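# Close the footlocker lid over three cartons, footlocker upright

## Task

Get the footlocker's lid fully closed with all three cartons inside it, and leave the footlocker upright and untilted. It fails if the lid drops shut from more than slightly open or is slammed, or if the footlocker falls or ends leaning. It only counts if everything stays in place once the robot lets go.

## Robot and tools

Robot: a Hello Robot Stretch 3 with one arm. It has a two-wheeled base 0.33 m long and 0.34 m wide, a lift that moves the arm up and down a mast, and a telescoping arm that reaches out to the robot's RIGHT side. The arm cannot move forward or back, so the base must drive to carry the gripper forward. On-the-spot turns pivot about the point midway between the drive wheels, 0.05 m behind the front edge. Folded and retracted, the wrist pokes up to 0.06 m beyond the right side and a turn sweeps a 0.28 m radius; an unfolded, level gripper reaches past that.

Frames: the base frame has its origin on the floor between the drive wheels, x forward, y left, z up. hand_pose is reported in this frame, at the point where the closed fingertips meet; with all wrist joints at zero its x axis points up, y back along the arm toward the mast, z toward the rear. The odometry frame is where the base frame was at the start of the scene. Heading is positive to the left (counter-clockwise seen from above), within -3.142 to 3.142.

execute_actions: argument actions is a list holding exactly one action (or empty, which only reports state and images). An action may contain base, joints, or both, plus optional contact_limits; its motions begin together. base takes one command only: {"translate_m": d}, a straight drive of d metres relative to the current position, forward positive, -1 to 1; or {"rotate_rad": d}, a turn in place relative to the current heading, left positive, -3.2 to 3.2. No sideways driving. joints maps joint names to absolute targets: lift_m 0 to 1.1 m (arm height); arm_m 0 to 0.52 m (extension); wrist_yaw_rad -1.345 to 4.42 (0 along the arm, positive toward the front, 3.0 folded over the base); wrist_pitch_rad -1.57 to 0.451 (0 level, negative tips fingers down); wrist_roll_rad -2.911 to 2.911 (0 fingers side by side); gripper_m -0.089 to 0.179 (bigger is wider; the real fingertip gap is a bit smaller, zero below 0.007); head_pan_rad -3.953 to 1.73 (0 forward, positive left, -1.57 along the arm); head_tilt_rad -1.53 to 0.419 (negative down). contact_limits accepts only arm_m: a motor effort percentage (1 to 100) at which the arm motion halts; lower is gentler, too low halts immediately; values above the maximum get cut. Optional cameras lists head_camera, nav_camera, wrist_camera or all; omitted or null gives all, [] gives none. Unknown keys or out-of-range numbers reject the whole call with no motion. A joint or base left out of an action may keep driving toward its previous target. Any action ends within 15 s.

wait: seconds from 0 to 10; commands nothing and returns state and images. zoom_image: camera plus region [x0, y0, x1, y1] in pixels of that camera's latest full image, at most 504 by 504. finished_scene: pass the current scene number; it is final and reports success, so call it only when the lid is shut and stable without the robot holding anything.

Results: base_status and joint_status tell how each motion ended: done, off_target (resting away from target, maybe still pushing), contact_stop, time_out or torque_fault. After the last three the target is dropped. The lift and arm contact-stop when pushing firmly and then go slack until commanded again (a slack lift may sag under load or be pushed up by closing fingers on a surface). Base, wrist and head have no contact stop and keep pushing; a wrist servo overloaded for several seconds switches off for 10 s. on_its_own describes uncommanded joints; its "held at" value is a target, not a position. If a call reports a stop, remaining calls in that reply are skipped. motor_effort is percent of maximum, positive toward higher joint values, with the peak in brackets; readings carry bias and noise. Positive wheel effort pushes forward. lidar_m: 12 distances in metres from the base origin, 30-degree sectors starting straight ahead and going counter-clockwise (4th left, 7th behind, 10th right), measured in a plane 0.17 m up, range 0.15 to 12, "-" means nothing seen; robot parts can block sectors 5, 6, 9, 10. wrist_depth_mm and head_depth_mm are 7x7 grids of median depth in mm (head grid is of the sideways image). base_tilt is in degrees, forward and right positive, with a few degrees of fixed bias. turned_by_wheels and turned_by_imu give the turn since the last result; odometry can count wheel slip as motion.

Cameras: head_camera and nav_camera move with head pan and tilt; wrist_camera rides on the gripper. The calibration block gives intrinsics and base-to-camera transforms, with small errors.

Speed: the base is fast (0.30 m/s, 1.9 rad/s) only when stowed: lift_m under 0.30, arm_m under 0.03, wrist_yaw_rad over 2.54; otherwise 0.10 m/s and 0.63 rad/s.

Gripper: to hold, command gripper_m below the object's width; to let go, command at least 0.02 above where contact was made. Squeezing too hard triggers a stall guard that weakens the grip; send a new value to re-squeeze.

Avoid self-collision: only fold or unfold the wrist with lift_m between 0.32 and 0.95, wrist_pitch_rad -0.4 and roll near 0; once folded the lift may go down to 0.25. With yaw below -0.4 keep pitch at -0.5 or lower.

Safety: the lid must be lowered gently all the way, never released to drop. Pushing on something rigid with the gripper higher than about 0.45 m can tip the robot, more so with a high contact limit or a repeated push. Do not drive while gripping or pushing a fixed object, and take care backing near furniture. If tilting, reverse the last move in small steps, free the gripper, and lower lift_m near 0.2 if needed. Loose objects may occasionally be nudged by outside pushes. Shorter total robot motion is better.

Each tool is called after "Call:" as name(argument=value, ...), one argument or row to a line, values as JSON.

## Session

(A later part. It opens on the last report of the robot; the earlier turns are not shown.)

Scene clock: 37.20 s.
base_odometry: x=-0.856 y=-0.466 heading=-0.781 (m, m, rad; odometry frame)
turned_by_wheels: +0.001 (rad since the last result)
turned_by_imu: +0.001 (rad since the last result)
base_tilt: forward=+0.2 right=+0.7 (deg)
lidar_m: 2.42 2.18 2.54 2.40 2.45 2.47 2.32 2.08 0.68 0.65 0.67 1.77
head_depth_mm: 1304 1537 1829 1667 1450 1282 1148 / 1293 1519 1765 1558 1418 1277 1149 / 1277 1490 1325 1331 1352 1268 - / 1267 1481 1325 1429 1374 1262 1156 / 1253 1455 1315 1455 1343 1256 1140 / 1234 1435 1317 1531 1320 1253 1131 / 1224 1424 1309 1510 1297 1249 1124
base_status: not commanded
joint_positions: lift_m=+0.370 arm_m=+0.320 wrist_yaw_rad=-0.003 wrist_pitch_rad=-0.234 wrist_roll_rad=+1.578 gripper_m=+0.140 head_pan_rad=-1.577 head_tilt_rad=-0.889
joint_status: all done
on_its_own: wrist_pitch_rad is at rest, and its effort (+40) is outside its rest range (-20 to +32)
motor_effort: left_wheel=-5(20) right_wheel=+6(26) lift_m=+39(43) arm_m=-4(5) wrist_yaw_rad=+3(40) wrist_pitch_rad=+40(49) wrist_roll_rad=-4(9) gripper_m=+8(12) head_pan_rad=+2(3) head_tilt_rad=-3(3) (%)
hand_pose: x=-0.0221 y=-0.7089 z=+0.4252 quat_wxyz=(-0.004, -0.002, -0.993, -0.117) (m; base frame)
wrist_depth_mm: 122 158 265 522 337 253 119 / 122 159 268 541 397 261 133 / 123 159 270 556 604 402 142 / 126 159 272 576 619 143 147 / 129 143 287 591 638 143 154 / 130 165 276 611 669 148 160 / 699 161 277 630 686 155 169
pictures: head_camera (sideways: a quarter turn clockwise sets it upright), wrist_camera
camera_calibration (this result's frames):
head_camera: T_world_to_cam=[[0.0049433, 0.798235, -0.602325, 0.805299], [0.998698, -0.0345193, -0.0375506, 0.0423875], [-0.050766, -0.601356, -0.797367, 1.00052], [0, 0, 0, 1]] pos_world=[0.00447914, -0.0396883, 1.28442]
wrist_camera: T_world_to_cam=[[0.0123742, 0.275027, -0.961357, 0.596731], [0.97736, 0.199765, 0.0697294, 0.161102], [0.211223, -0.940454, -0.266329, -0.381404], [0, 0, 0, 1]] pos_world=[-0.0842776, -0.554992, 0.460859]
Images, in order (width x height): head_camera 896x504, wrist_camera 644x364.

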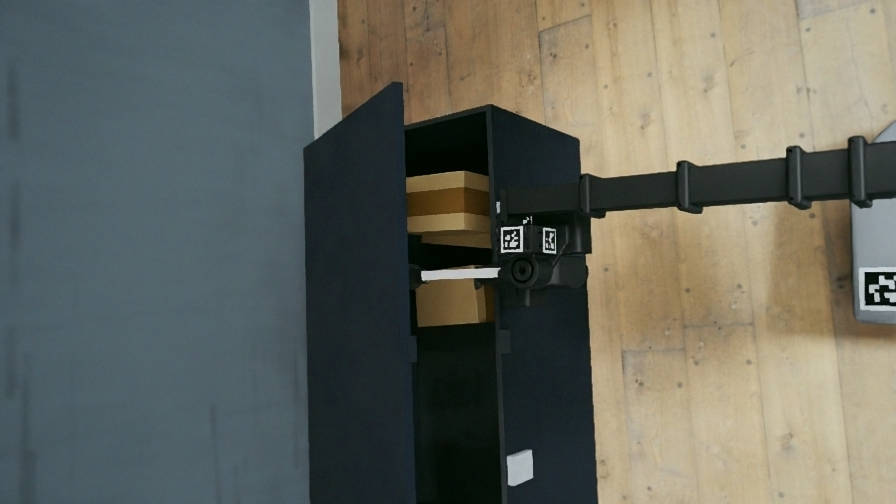

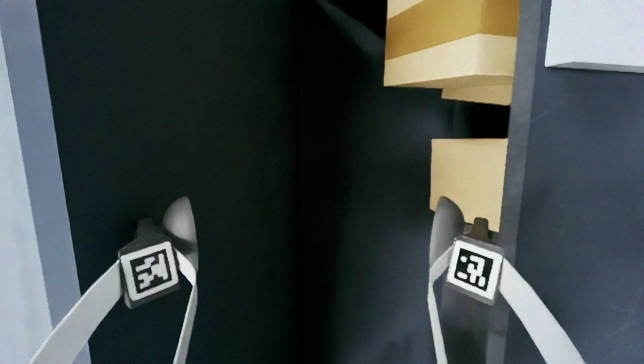

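Call:
execute_actions(
  actions=[
    {"joints":{"wrist_pitch_rad":-0.5,"lift_m":0.43,"arm_m":0.335}},
  ],
  cameras=["wrist_camera"],
)

Scene clock: 38.77 s.
base_odometry: x=-0.856 y=-0.466 heading=-0.781 (m, m, rad; odometry frame)
turned_by_wheels: +0.000 (rad since the last result)
turned_by_imu: +0.000 (rad since the last result)
base_tilt: forward=+0.4 right=+0.8 (deg)
lidar_m: 2.42 2.18 2.54 2.41 2.45 2.47 2.31 2.07 0.68 0.65 0.67 1.77
head_depth_mm: 1306 1542 1813 1663 1449 1281 1150 / 1297 1507 1786 1332 1412 1276 1149 / 1279 1494 1335 1300 1381 1278 - / 1261 1478 1335 1299 1371 1264 1156 / 1249 1462 1329 1424 1345 1267 1139 / 1234 1436 1323 1521 1325 1250 1123 / 1224 1417 1319 1510 1300 1246 1120
base_status: not commanded
joint_positions: lift_m=+0.430 arm_m=+0.335 wrist_yaw_rad=-0.001 wrist_pitch_rad=-0.564 wrist_roll_rad=+1.577 gripper_m=+0.140 head_pan_rad=-1.577 head_tilt_rad=-0.890
joint_status: wrist_pitch_rad off_target (ended at -0.564, target -0.500); the others done
motor_effort: left_wheel=-3(5) right_wheel=+3(6) lift_m=+38(41) arm_m=-2(4) wrist_yaw_rad=+1(4) wrist_pitch_rad=+30(39) wrist_roll_rad=-4(4) gripper_m=+7(13) head_pan_rad=+3(2) head_tilt_rad=-3(3) (%)
hand_pose: x=-0.0216 y=-0.6835 z=+0.4106 quat_wxyz=(-0.003, -0.001, -0.960, -0.279) (m; base frame)
wrist_depth_mm: 110 187 527 372 300 182 297 / 108 181 534 433 312 206 318 / 108 175 552 646 456 221 344 / 112 170 567 648 460 235 353 / 114 133 592 705 621 260 365 / 605 208 604 727 603 289 379 / 619 155 606 741 224 260 390
pictures: wrist_camera
camera_calibration (this result's frames):
wrist_camera: T_world_to_cam=[[0.011233, 0.572292, -0.819973, 0.720827], [0.977015, 0.168293, 0.130842, 0.110001], [0.212875, -0.802595, -0.557247, -0.147784], [0, 0, 0, 1]] pos_world=[-0.0841102, -0.549646, 0.494314]
Images, in order (width x height): wrist_camera 644x364.

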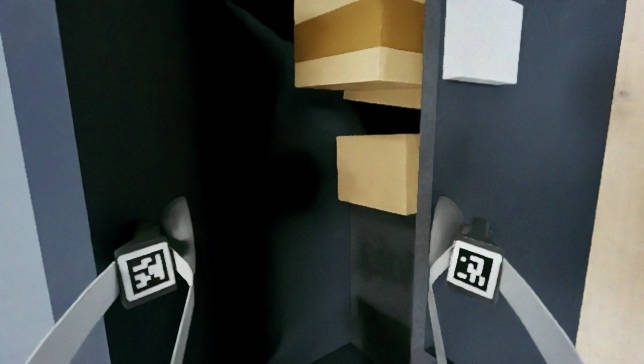

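Call:
execute_actions(
  actions=[
    {"joints":{"lift_m":0.36,"arm_m":0.32}},
  ],
  cameras=["wrist_camera"],
)

Call:
execute_actions(
  actions=[
    {"joints":{"lift_m":0.325,"arm_m":0.31}},
  ],
  cameras=["wrist_camera","head_camera"],
)

Scene clock: 40.33 s.
base_odometry: x=-0.856 y=-0.466 heading=-0.781 (m, m, rad; odometry frame)
turned_by_wheels: +0.000 (rad since the last result)
turned_by_imu: +0.000 (rad since the last result)
base_tilt: forward=+0.2 right=+0.8 (deg)
lidar_m: 2.42 2.17 2.54 2.41 2.46 2.47 2.32 2.08 0.68 0.65 0.66 1.77
head_depth_mm: 1309 1542 1819 1662 1444 1285 1151 / 1292 1513 1789 1339 1413 1276 1144 / 1281 1498 1367 1170 1350 1274 - / 1266 1482 1362 1143 1374 1264 1151 / 1249 1457 1353 1132 1340 1259 1140 / 1240 1440 1345 1121 1323 1251 1125 / 1226 1422 1341 1109 1303 1243 1122
base_status: not commanded
joint_positions: lift_m=+0.360 arm_m=+0.320 wrist_yaw_rad=-0.002 wrist_pitch_rad=-0.564 wrist_roll_rad=+1.577 gripper_m=+0.140 head_pan_rad=-1.577 head_tilt_rad=-0.890
joint_status: all done
motor_effort: left_wheel=-4(4) right_wheel=+5(5) lift_m=+23(30) arm_m=-1(4) wrist_yaw_rad=+2(3) wrist_pitch_rad=+31(34) wrist_roll_rad=-3(4) gripper_m=+6(8) head_pan_rad=+3(2) head_tilt_rad=-3(3) (%)
hand_pose: x=-0.0218 y=-0.6685 z=+0.3412 quat_wxyz=(-0.003, -0.002, -0.960, -0.279) (m; base frame)
wrist_depth_mm: 112 319 505 141 160 231 301 / 107 279 528 150 172 242 311 / 104 247 568 159 188 252 317 / 106 217 586 164 194 265 326 / 109 133 592 169 194 294 333 / 623 318 606 178 207 330 339 / 635 161 628 186 216 297 336
pictures: wrist_camera
camera_calibration (this result's frames):
wrist_camera: T_world_to_cam=[[0.0112645, 0.572324, -0.81995, 0.655325], [0.977167, 0.167693, 0.130474, 0.11645], [0.212173, -0.802698, -0.557367, -0.1744], [0, 0, 0, 1]] pos_world=[-0.08417, -0.534576, 0.424935]
Images, in order (width x height): wrist_camera 644x364.

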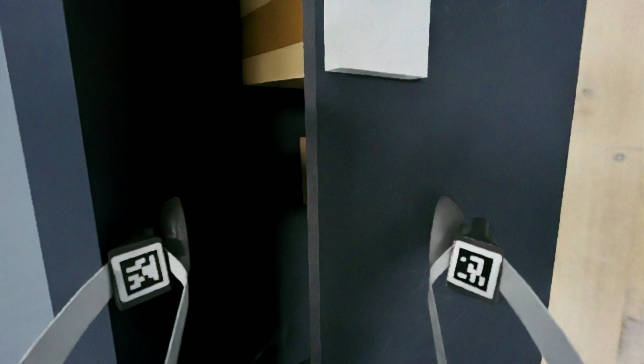

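Scene clock: 41.47 s.
base_odometry: x=-0.856 y=-0.466 heading=-0.781 (m, m, rad; odometry frame)
turned_by_wheels: +0.000 (rad since the last result)
turned_by_imu: +0.000 (rad since the last result)
base_tilt: forward=+0.3 right=+0.9 (deg)
lidar_m: 2.41 2.17 2.55 2.41 2.45 2.48 2.32 2.08 0.68 0.65 0.67 1.77
head_depth_mm: 1309 1540 1824 1666 1457 1284 1150 / 1294 1519 1797 1340 1411 1282 1150 / 1277 1492 1371 1174 1352 1271 1172 / 1257 1475 1368 1150 1351 1264 1153 / 1253 1456 1366 1144 1344 1260 1145 / 1237 1445 1351 1137 1320 1250 1126 / 1218 1421 1342 1110 1302 1244 1117
base_status: not commanded
joint_positions: lift_m=+0.325 arm_m=+0.310 wrist_yaw_rad=-0.002 wrist_pitch_rad=-0.561 wrist_roll_rad=+1.577 gripper_m=+0.140 head_pan_rad=-1.577 head_tilt_rad=-0.890
joint_status: all done
motor_effort: left_wheel=-4(4) right_wheel=+4(5) lift_m=+24(24) arm_m=-2(4) wrist_yaw_rad=+2(2) wrist_pitch_rad=+29(30) wrist_roll_rad=-3(3) gripper_m=+6(6) head_pan_rad=+3(2) head_tilt_rad=-3(3) (%)
hand_pose: x=-0.0218 y=-0.6591 z=+0.3069 quat_wxyz=(-0.003, -0.002, -0.961, -0.277) (m; base frame)
wrist_depth_mm: 110 477 131 139 188 247 288 / 105 484 141 151 195 259 293 / 107 490 535 160 202 271 296 / 110 384 549 165 208 285 302 / 114 134 561 170 209 317 307 / 628 548 571 175 221 347 310 / 635 174 590 181 232 317 309
pictures: head_camera (sideways: a quarter turn clockwise sets it upright), wrist_camera
camera_calibration (this result's frames):
head_camera: T_world_to_cam=[[0.00494471, 0.798633, -0.601798, 0.804612], [0.998699, -0.0344933, -0.0375695, 0.042412], [-0.0507622, -0.600829, -0.797764, 1.00103], [0, 0, 0, 1]] pos_world=[0.00447926, -0.0396768, 1.2844]
wrist_camera: T_world_to_cam=[[0.0108549, 0.569469, -0.821941, 0.620539], [0.977174, 0.168365, 0.129554, 0.120071], [0.212163, -0.804586, -0.554643, -0.188042], [0, 0, 0, 1]] pos_world=[-0.0841701, -0.52489, 0.390195]
Images, in order (width x height): head_camera 896x504, wrist_camera 644x364.

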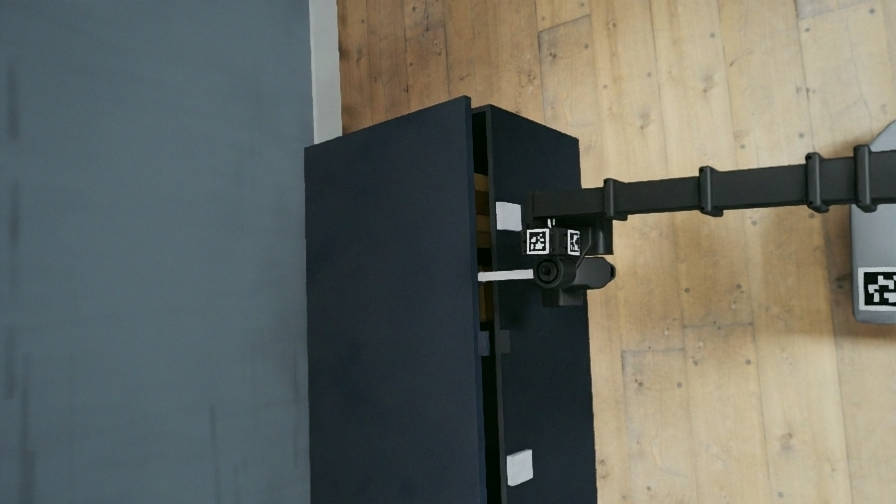

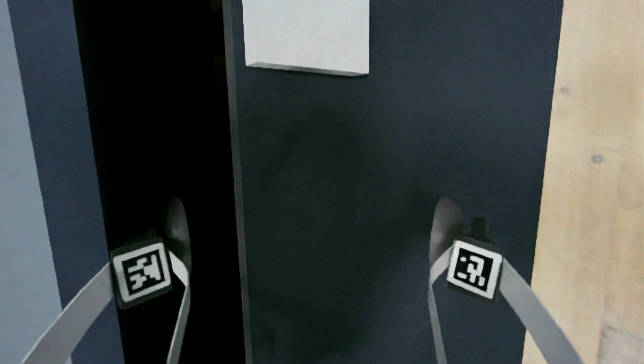

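Call:
execute_actions(
  actions=[
    {"joints":{"lift_m":0.295,"arm_m":0.30}},
  ],
  cameras=["wrist_camera"],
)

Call:
execute_actions(
  actions=[
    {"joints":{"lift_m":0.28,"arm_m":0.29}},
  ],
  cameras=["wrist_camera"],
)

Scene clock: 42.63 s.
base_odometry: x=-0.856 y=-0.466 heading=-0.781 (m, m, rad; odometry frame)
turned_by_wheels: +0.000 (rad since the last result)
turned_by_imu: +0.000 (rad since the last result)
base_tilt: forward=+0.3 right=+0.6 (deg)
lidar_m: 2.41 2.18 2.54 2.41 2.46 2.47 2.33 2.08 0.69 0.65 0.66 1.77
head_depth_mm: 1308 1544 1822 1658 1439 1285 1147 / 1292 1517 1805 1561 1417 1278 1149 / 1275 1502 1383 1178 1347 1296 1160 / 1265 1480 1371 1153 1258 1267 1154 / 1248 1463 1368 1143 1335 1256 1141 / 1234 1443 1359 1135 1324 1253 1125 / 1221 1420 1341 1133 1300 1249 1120
base_status: not commanded
joint_positions: lift_m=+0.295 arm_m=+0.300 wrist_yaw_rad=-0.002 wrist_pitch_rad=-0.546 wrist_roll_rad=+1.576 gripper_m=+0.140 head_pan_rad=-1.577 head_tilt_rad=-0.890
joint_status: all done
motor_effort: left_wheel=-4(4) right_wheel=+4(4) lift_m=+21(25) arm_m=-1(3) wrist_yaw_rad=+2(2) wrist_pitch_rad=+22(29) wrist_roll_rad=-3(3) gripper_m=+3(6) head_pan_rad=+3(3) head_tilt_rad=-3(3) (%)
hand_pose: x=-0.0218 y=-0.6512 z=+0.2800 quat_wxyz=(-0.003, -0.002, -0.963, -0.270) (m; base frame)
wrist_depth_mm: 108 460 125 161 197 255 268 / 110 375 136 165 204 268 272 / 112 487 142 170 211 280 276 / 116 378 145 175 216 293 280 / 119 141 149 180 219 319 286 / 632 - 152 185 232 327 289 / 644 229 157 191 243 325 288
pictures: wrist_camera
camera_calibration (this result's frames):
wrist_camera: T_world_to_cam=[[0.0107373, 0.557414, -0.830165, 0.588427], [0.977179, 0.170289, 0.126979, 0.124216], [0.212148, -0.812583, -0.542865, -0.205174], [0, 0, 0, 1]] pos_world=[-0.0841718, -0.515871, 0.361338]
Images, in order (width x height): wrist_camera 644x364.

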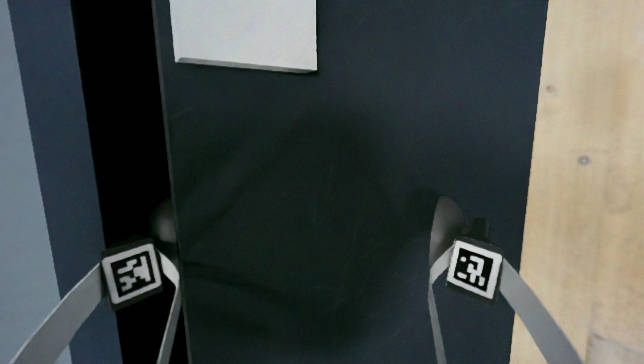

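Scene clock: 43.47 s.
base_odometry: x=-0.856 y=-0.466 heading=-0.781 (m, m, rad; odometry frame)
turned_by_wheels: +0.000 (rad since the last result)
turned_by_imu: +0.000 (rad since the last result)
base_tilt: forward=+0.3 right=+0.9 (deg)
lidar_m: 2.42 2.17 2.54 2.41 2.45 2.47 2.33 2.08 0.69 0.65 0.67 1.77
head_depth_mm: 1309 1536 1816 1664 1447 1280 1151 / 1291 1516 1792 1555 1417 1273 1150 / 1279 1494 1384 1186 1347 1286 - / 1262 1475 1375 1150 1223 1266 1154 / 1242 1458 1363 1141 1337 1257 1140 / 1233 1444 1350 1136 1320 1257 1128 / 1224 1416 1345 1130 1296 1249 1120
base_status: not commanded
joint_positions: lift_m=+0.280 arm_m=+0.291 wrist_yaw_rad=-0.001 wrist_pitch_rad=-0.502 wrist_roll_rad=+1.576 gripper_m=+0.140 head_pan_rad=-1.577 head_tilt_rad=-0.890
joint_status: all done
motor_effort: left_wheel=-3(4) right_wheel=+3(4) lift_m=+20(20) arm_m=-8(9) wrist_yaw_rad=+2(2) wrist_pitch_rad=+1(22) wrist_roll_rad=-3(3) gripper_m=-1(3) head_pan_rad=+3(3) head_tilt_rad=-3(3) (%)
hand_pose: x=-0.0217 y=-0.6484 z=+0.2744 quat_wxyz=(-0.002, -0.001, -0.969, -0.249) (m; base frame)
wrist_depth_mm: 136 222 128 162 195 244 264 / 126 196 140 166 201 254 268 / 117 227 145 171 208 266 272 / 123 202 149 177 213 277 274 / 123 141 152 182 217 303 279 / 646 202 157 187 229 317 283 / 128 184 161 193 239 313 281
pictures: wrist_camera
camera_calibration (this result's frames):
wrist_camera: T_world_to_cam=[[0.0104234, 0.520138, -0.854019, 0.564528], [0.977128, 0.176113, 0.119187, 0.130308], [0.212397, -0.835728, -0.506405, -0.230986], [0, 0, 0, 1]] pos_world=[-0.0841514, -0.509623, 0.349614]
Images, in order (width x height): wrist_camera 644x364.

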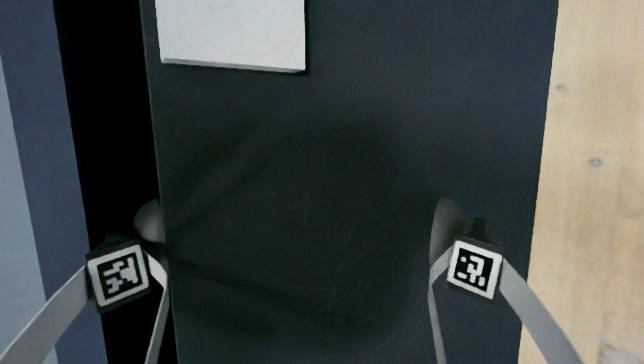

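Gap ~2.5 cm; withdraw in small steps.

Call:
execute_actions(
  actions=[
    {"joints":{"arm_m":0.278}},
  ],
  cameras=["wrist_camera"],
)

Call:
execute_actions(
  actions=[
    {"joints":{"arm_m":0.266}},
  ],
  cameras=["wrist_camera"],
)

Call:
execute_actions(
  actions=[
    {"joints":{"arm_m":0.2}},
  ],
  cameras=["wrist_camera","head_camera"],
)

Scene clock: 44.50 s.
base_odometry: x=-0.856 y=-0.466 heading=-0.781 (m, m, rad; odometry frame)
turned_by_wheels: +0.000 (rad since the last result)
turned_by_imu: +0.000 (rad since the last result)
base_tilt: forward=+0.3 right=+0.8 (deg)
lidar_m: 2.41 2.17 2.54 2.40 2.46 2.47 2.32 2.08 0.68 0.65 0.67 1.77
head_depth_mm: 1305 1537 1819 1657 1445 1288 1150 / 1293 1524 1805 1558 1421 1280 1149 / 1274 1498 1378 1180 1335 1280 - / 1266 1480 1370 1154 1257 1257 1155 / 1251 1461 1367 1144 1339 1261 1138 / 1235 1431 1358 1132 1324 1250 1126 / 1222 1423 1341 1129 1299 1245 1119
base_status: not commanded
joint_positions: lift_m=+0.280 arm_m=+0.279 wrist_yaw_rad=-0.001 wrist_pitch_rad=-0.501 wrist_roll_rad=+1.576 gripper_m=+0.140 head_pan_rad=-1.577 head_tilt_rad=-0.890
joint_status: all done
motor_effort: left_wheel=-3(3) right_wheel=+3(3) lift_m=+20(20) arm_m=-8(8) wrist_yaw_rad=+2(2) wrist_pitch_rad=+1(1) wrist_roll_rad=-3(3) gripper_m=-1(1) head_pan_rad=+3(2) head_tilt_rad=-3(3) (%)
hand_pose: x=-0.0217 y=-0.6365 z=+0.2745 quat_wxyz=(-0.002, -0.001, -0.969, -0.248) (m; base frame)
wrist_depth_mm: 137 225 140 175 210 263 263 / 127 199 148 180 217 275 267 / 132 223 158 184 224 288 271 / 131 204 161 190 231 300 276 / 133 151 165 196 235 317 278 / 674 204 169 201 248 320 283 / 140 181 174 209 259 335 280
pictures: wrist_camera
camera_calibration (this result's frames):
wrist_camera: T_world_to_cam=[[0.0104218, 0.519688, -0.854293, 0.558201], [0.977128, 0.176177, 0.119093, 0.128258], [0.212398, -0.835994, -0.505965, -0.221238], [0, 0, 0, 1]] pos_world=[-0.0841514, -0.49764, 0.349653]
Images, in order (width x height): wrist_camera 644x364.

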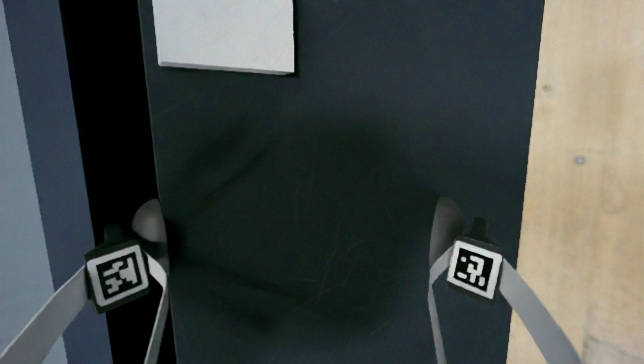

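Scene clock: 45.37 s.
base_odometry: x=-0.856 y=-0.466 heading=-0.781 (m, m, rad; odometry frame)
turned_by_wheels: +0.000 (rad since the last result)
turned_by_imu: +0.000 (rad since the last result)
base_tilt: forward=+0.3 right=+0.9 (deg)
lidar_m: 2.41 2.18 2.54 2.40 2.45 2.47 2.33 2.08 0.68 0.65 0.67 1.77
head_depth_mm: 1305 1541 1819 1657 1451 1281 1153 / 1292 1516 1802 1554 1410 1279 1146 / 1279 1498 1382 1182 1337 1281 - / 1262 1477 1374 1155 1251 1253 1153 / 1250 1457 1363 1145 1341 1250 1136 / 1238 1446 1350 1140 1325 1249 1126 / 1222 1417 1343 1130 1296 1248 1122
base_status: not commanded
joint_positions: lift_m=+0.280 arm_m=+0.267 wrist_yaw_rad=-0.001 wrist_pitch_rad=-0.501 wrist_roll_rad=+1.576 gripper_m=+0.140 head_pan_rad=-1.577 head_tilt_rad=-0.890
joint_status: all done
motor_effort: left_wheel=-3(3) right_wheel=+3(3) lift_m=+20(20) arm_m=-7(8) wrist_yaw_rad=+2(2) wrist_pitch_rad=+1(1) wrist_roll_rad=-3(3) gripper_m=-1(1) head_pan_rad=+3(3) head_tilt_rad=-3(2) (%)
hand_pose: x=-0.0217 y=-0.6245 z=+0.2746 quat_wxyz=(-0.002, -0.001, -0.969, -0.248) (m; base frame)
wrist_depth_mm: 137 212 151 188 226 283 265 / 140 196 160 194 234 295 267 / 138 178 169 199 242 306 271 / 140 202 173 205 249 311 275 / 663 163 179 211 251 325 280 / 673 202 182 218 265 327 283 / 687 178 186 223 277 351 282
pictures: wrist_camera
camera_calibration (this result's frames):
wrist_camera: T_world_to_cam=[[0.0104192, 0.519417, -0.854458, 0.551898], [0.977127, 0.176219, 0.119037, 0.126178], [0.212402, -0.836154, -0.5057, -0.211349], [0, 0, 0, 1]] pos_world=[-0.084151, -0.48562, 0.349674]
Images, in order (width x height): wrist_camera 644x364.

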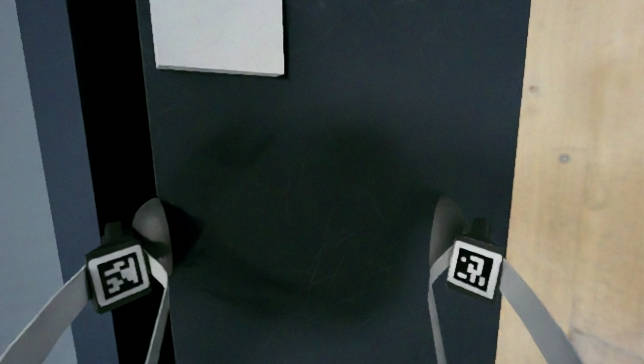

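Scene clock: 47.03 s.
base_odometry: x=-0.856 y=-0.466 heading=-0.781 (m, m, rad; odometry frame)
turned_by_wheels: +0.000 (rad since the last result)
turned_by_imu: +0.000 (rad since the last result)
base_tilt: forward=+0.4 right=+0.7 (deg)
lidar_m: 2.42 2.18 2.54 2.40 2.45 2.47 2.32 2.08 0.68 0.65 0.67 1.77
head_depth_mm: 1312 1540 1822 1669 1448 1283 1152 / 1291 1521 1800 1552 1415 1277 1151 / 1279 1501 1384 1184 1357 1274 1155 / 1261 1473 1374 1178 1324 1227 1152 / 1246 1459 1359 1171 1340 1262 1139 / 1236 1444 1356 1162 1319 1252 1125 / 1223 1418 1344 1157 1300 1250 1123
base_status: not commanded
joint_positions: lift_m=+0.280 arm_m=+0.200 wrist_yaw_rad=-0.001 wrist_pitch_rad=-0.511 wrist_roll_rad=+1.576 gripper_m=+0.140 head_pan_rad=-1.577 head_tilt_rad=-0.890
joint_status: all done
motor_effort: left_wheel=-2(3) right_wheel=+3(3) lift_m=+20(20) arm_m=-4(7) wrist_yaw_rad=+1(2) wrist_pitch_rad=+5(5) wrist_roll_rad=-3(3) gripper_m=+0(0) head_pan_rad=+3(3) head_tilt_rad=-3(3) (%)
hand_pose: x=-0.0217 y=-0.5568 z=+0.2725 quat_wxyz=(-0.002, -0.001, -0.967, -0.253) (m; base frame)
wrist_depth_mm: 697 192 216 264 317 324 263 / 714 200 228 272 328 332 268 / 712 210 236 279 339 336 268 / 727 218 241 286 351 342 273 / 737 228 248 294 354 336 278 / 733 229 254 304 372 328 284 / 775 819 259 314 391 372 279
pictures: head_camera (sideways: a quarter turn clockwise sets it upright), wrist_camera
camera_calibration (this result's frames):
head_camera: T_world_to_cam=[[0.00494228, 0.798722, -0.601679, 0.804457], [0.998699, -0.034484, -0.0375737, 0.0424176], [-0.0507593, -0.600711, -0.797853, 1.00115], [0, 0, 0, 1]] pos_world=[0.00447942, -0.0396742, 1.28439]
wrist_camera: T_world_to_cam=[[0.0101502, 0.527721, -0.849357, 0.518191], [0.977056, 0.175478, 0.120704, 0.11355], [0.212741, -0.831095, -0.513831, -0.150811], [0, 0, 0, 1]] pos_world=[-0.0841205, -0.418724, 0.348931]
Images, in order (width x height): head_camera 896x504, wrist_camera 644x364.

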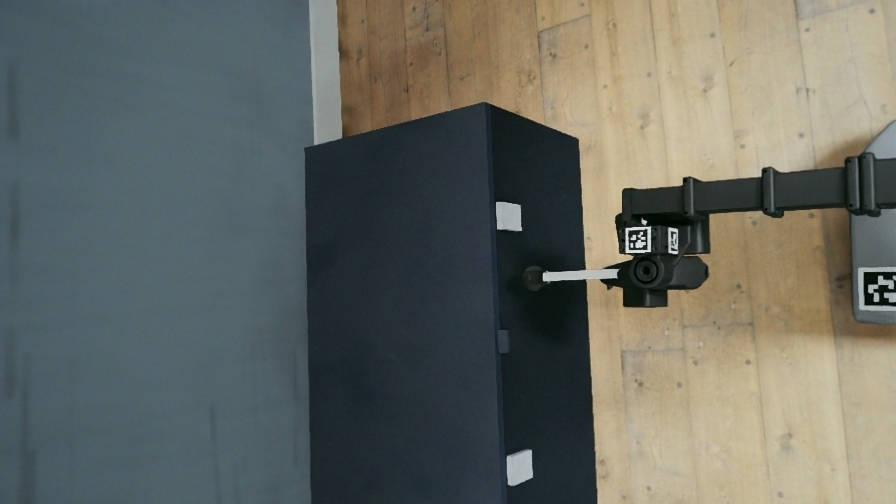

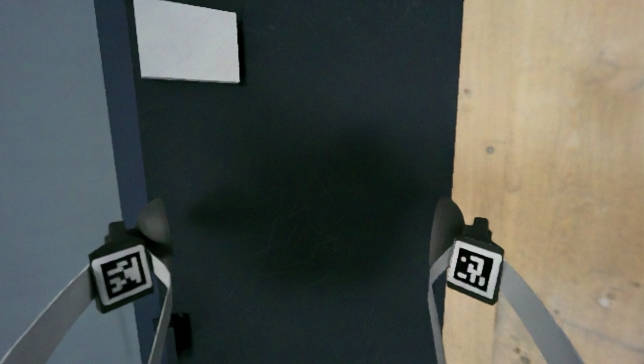

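Call:
finished_scene(
  scene=1,
)

The scene is finished: the task was done.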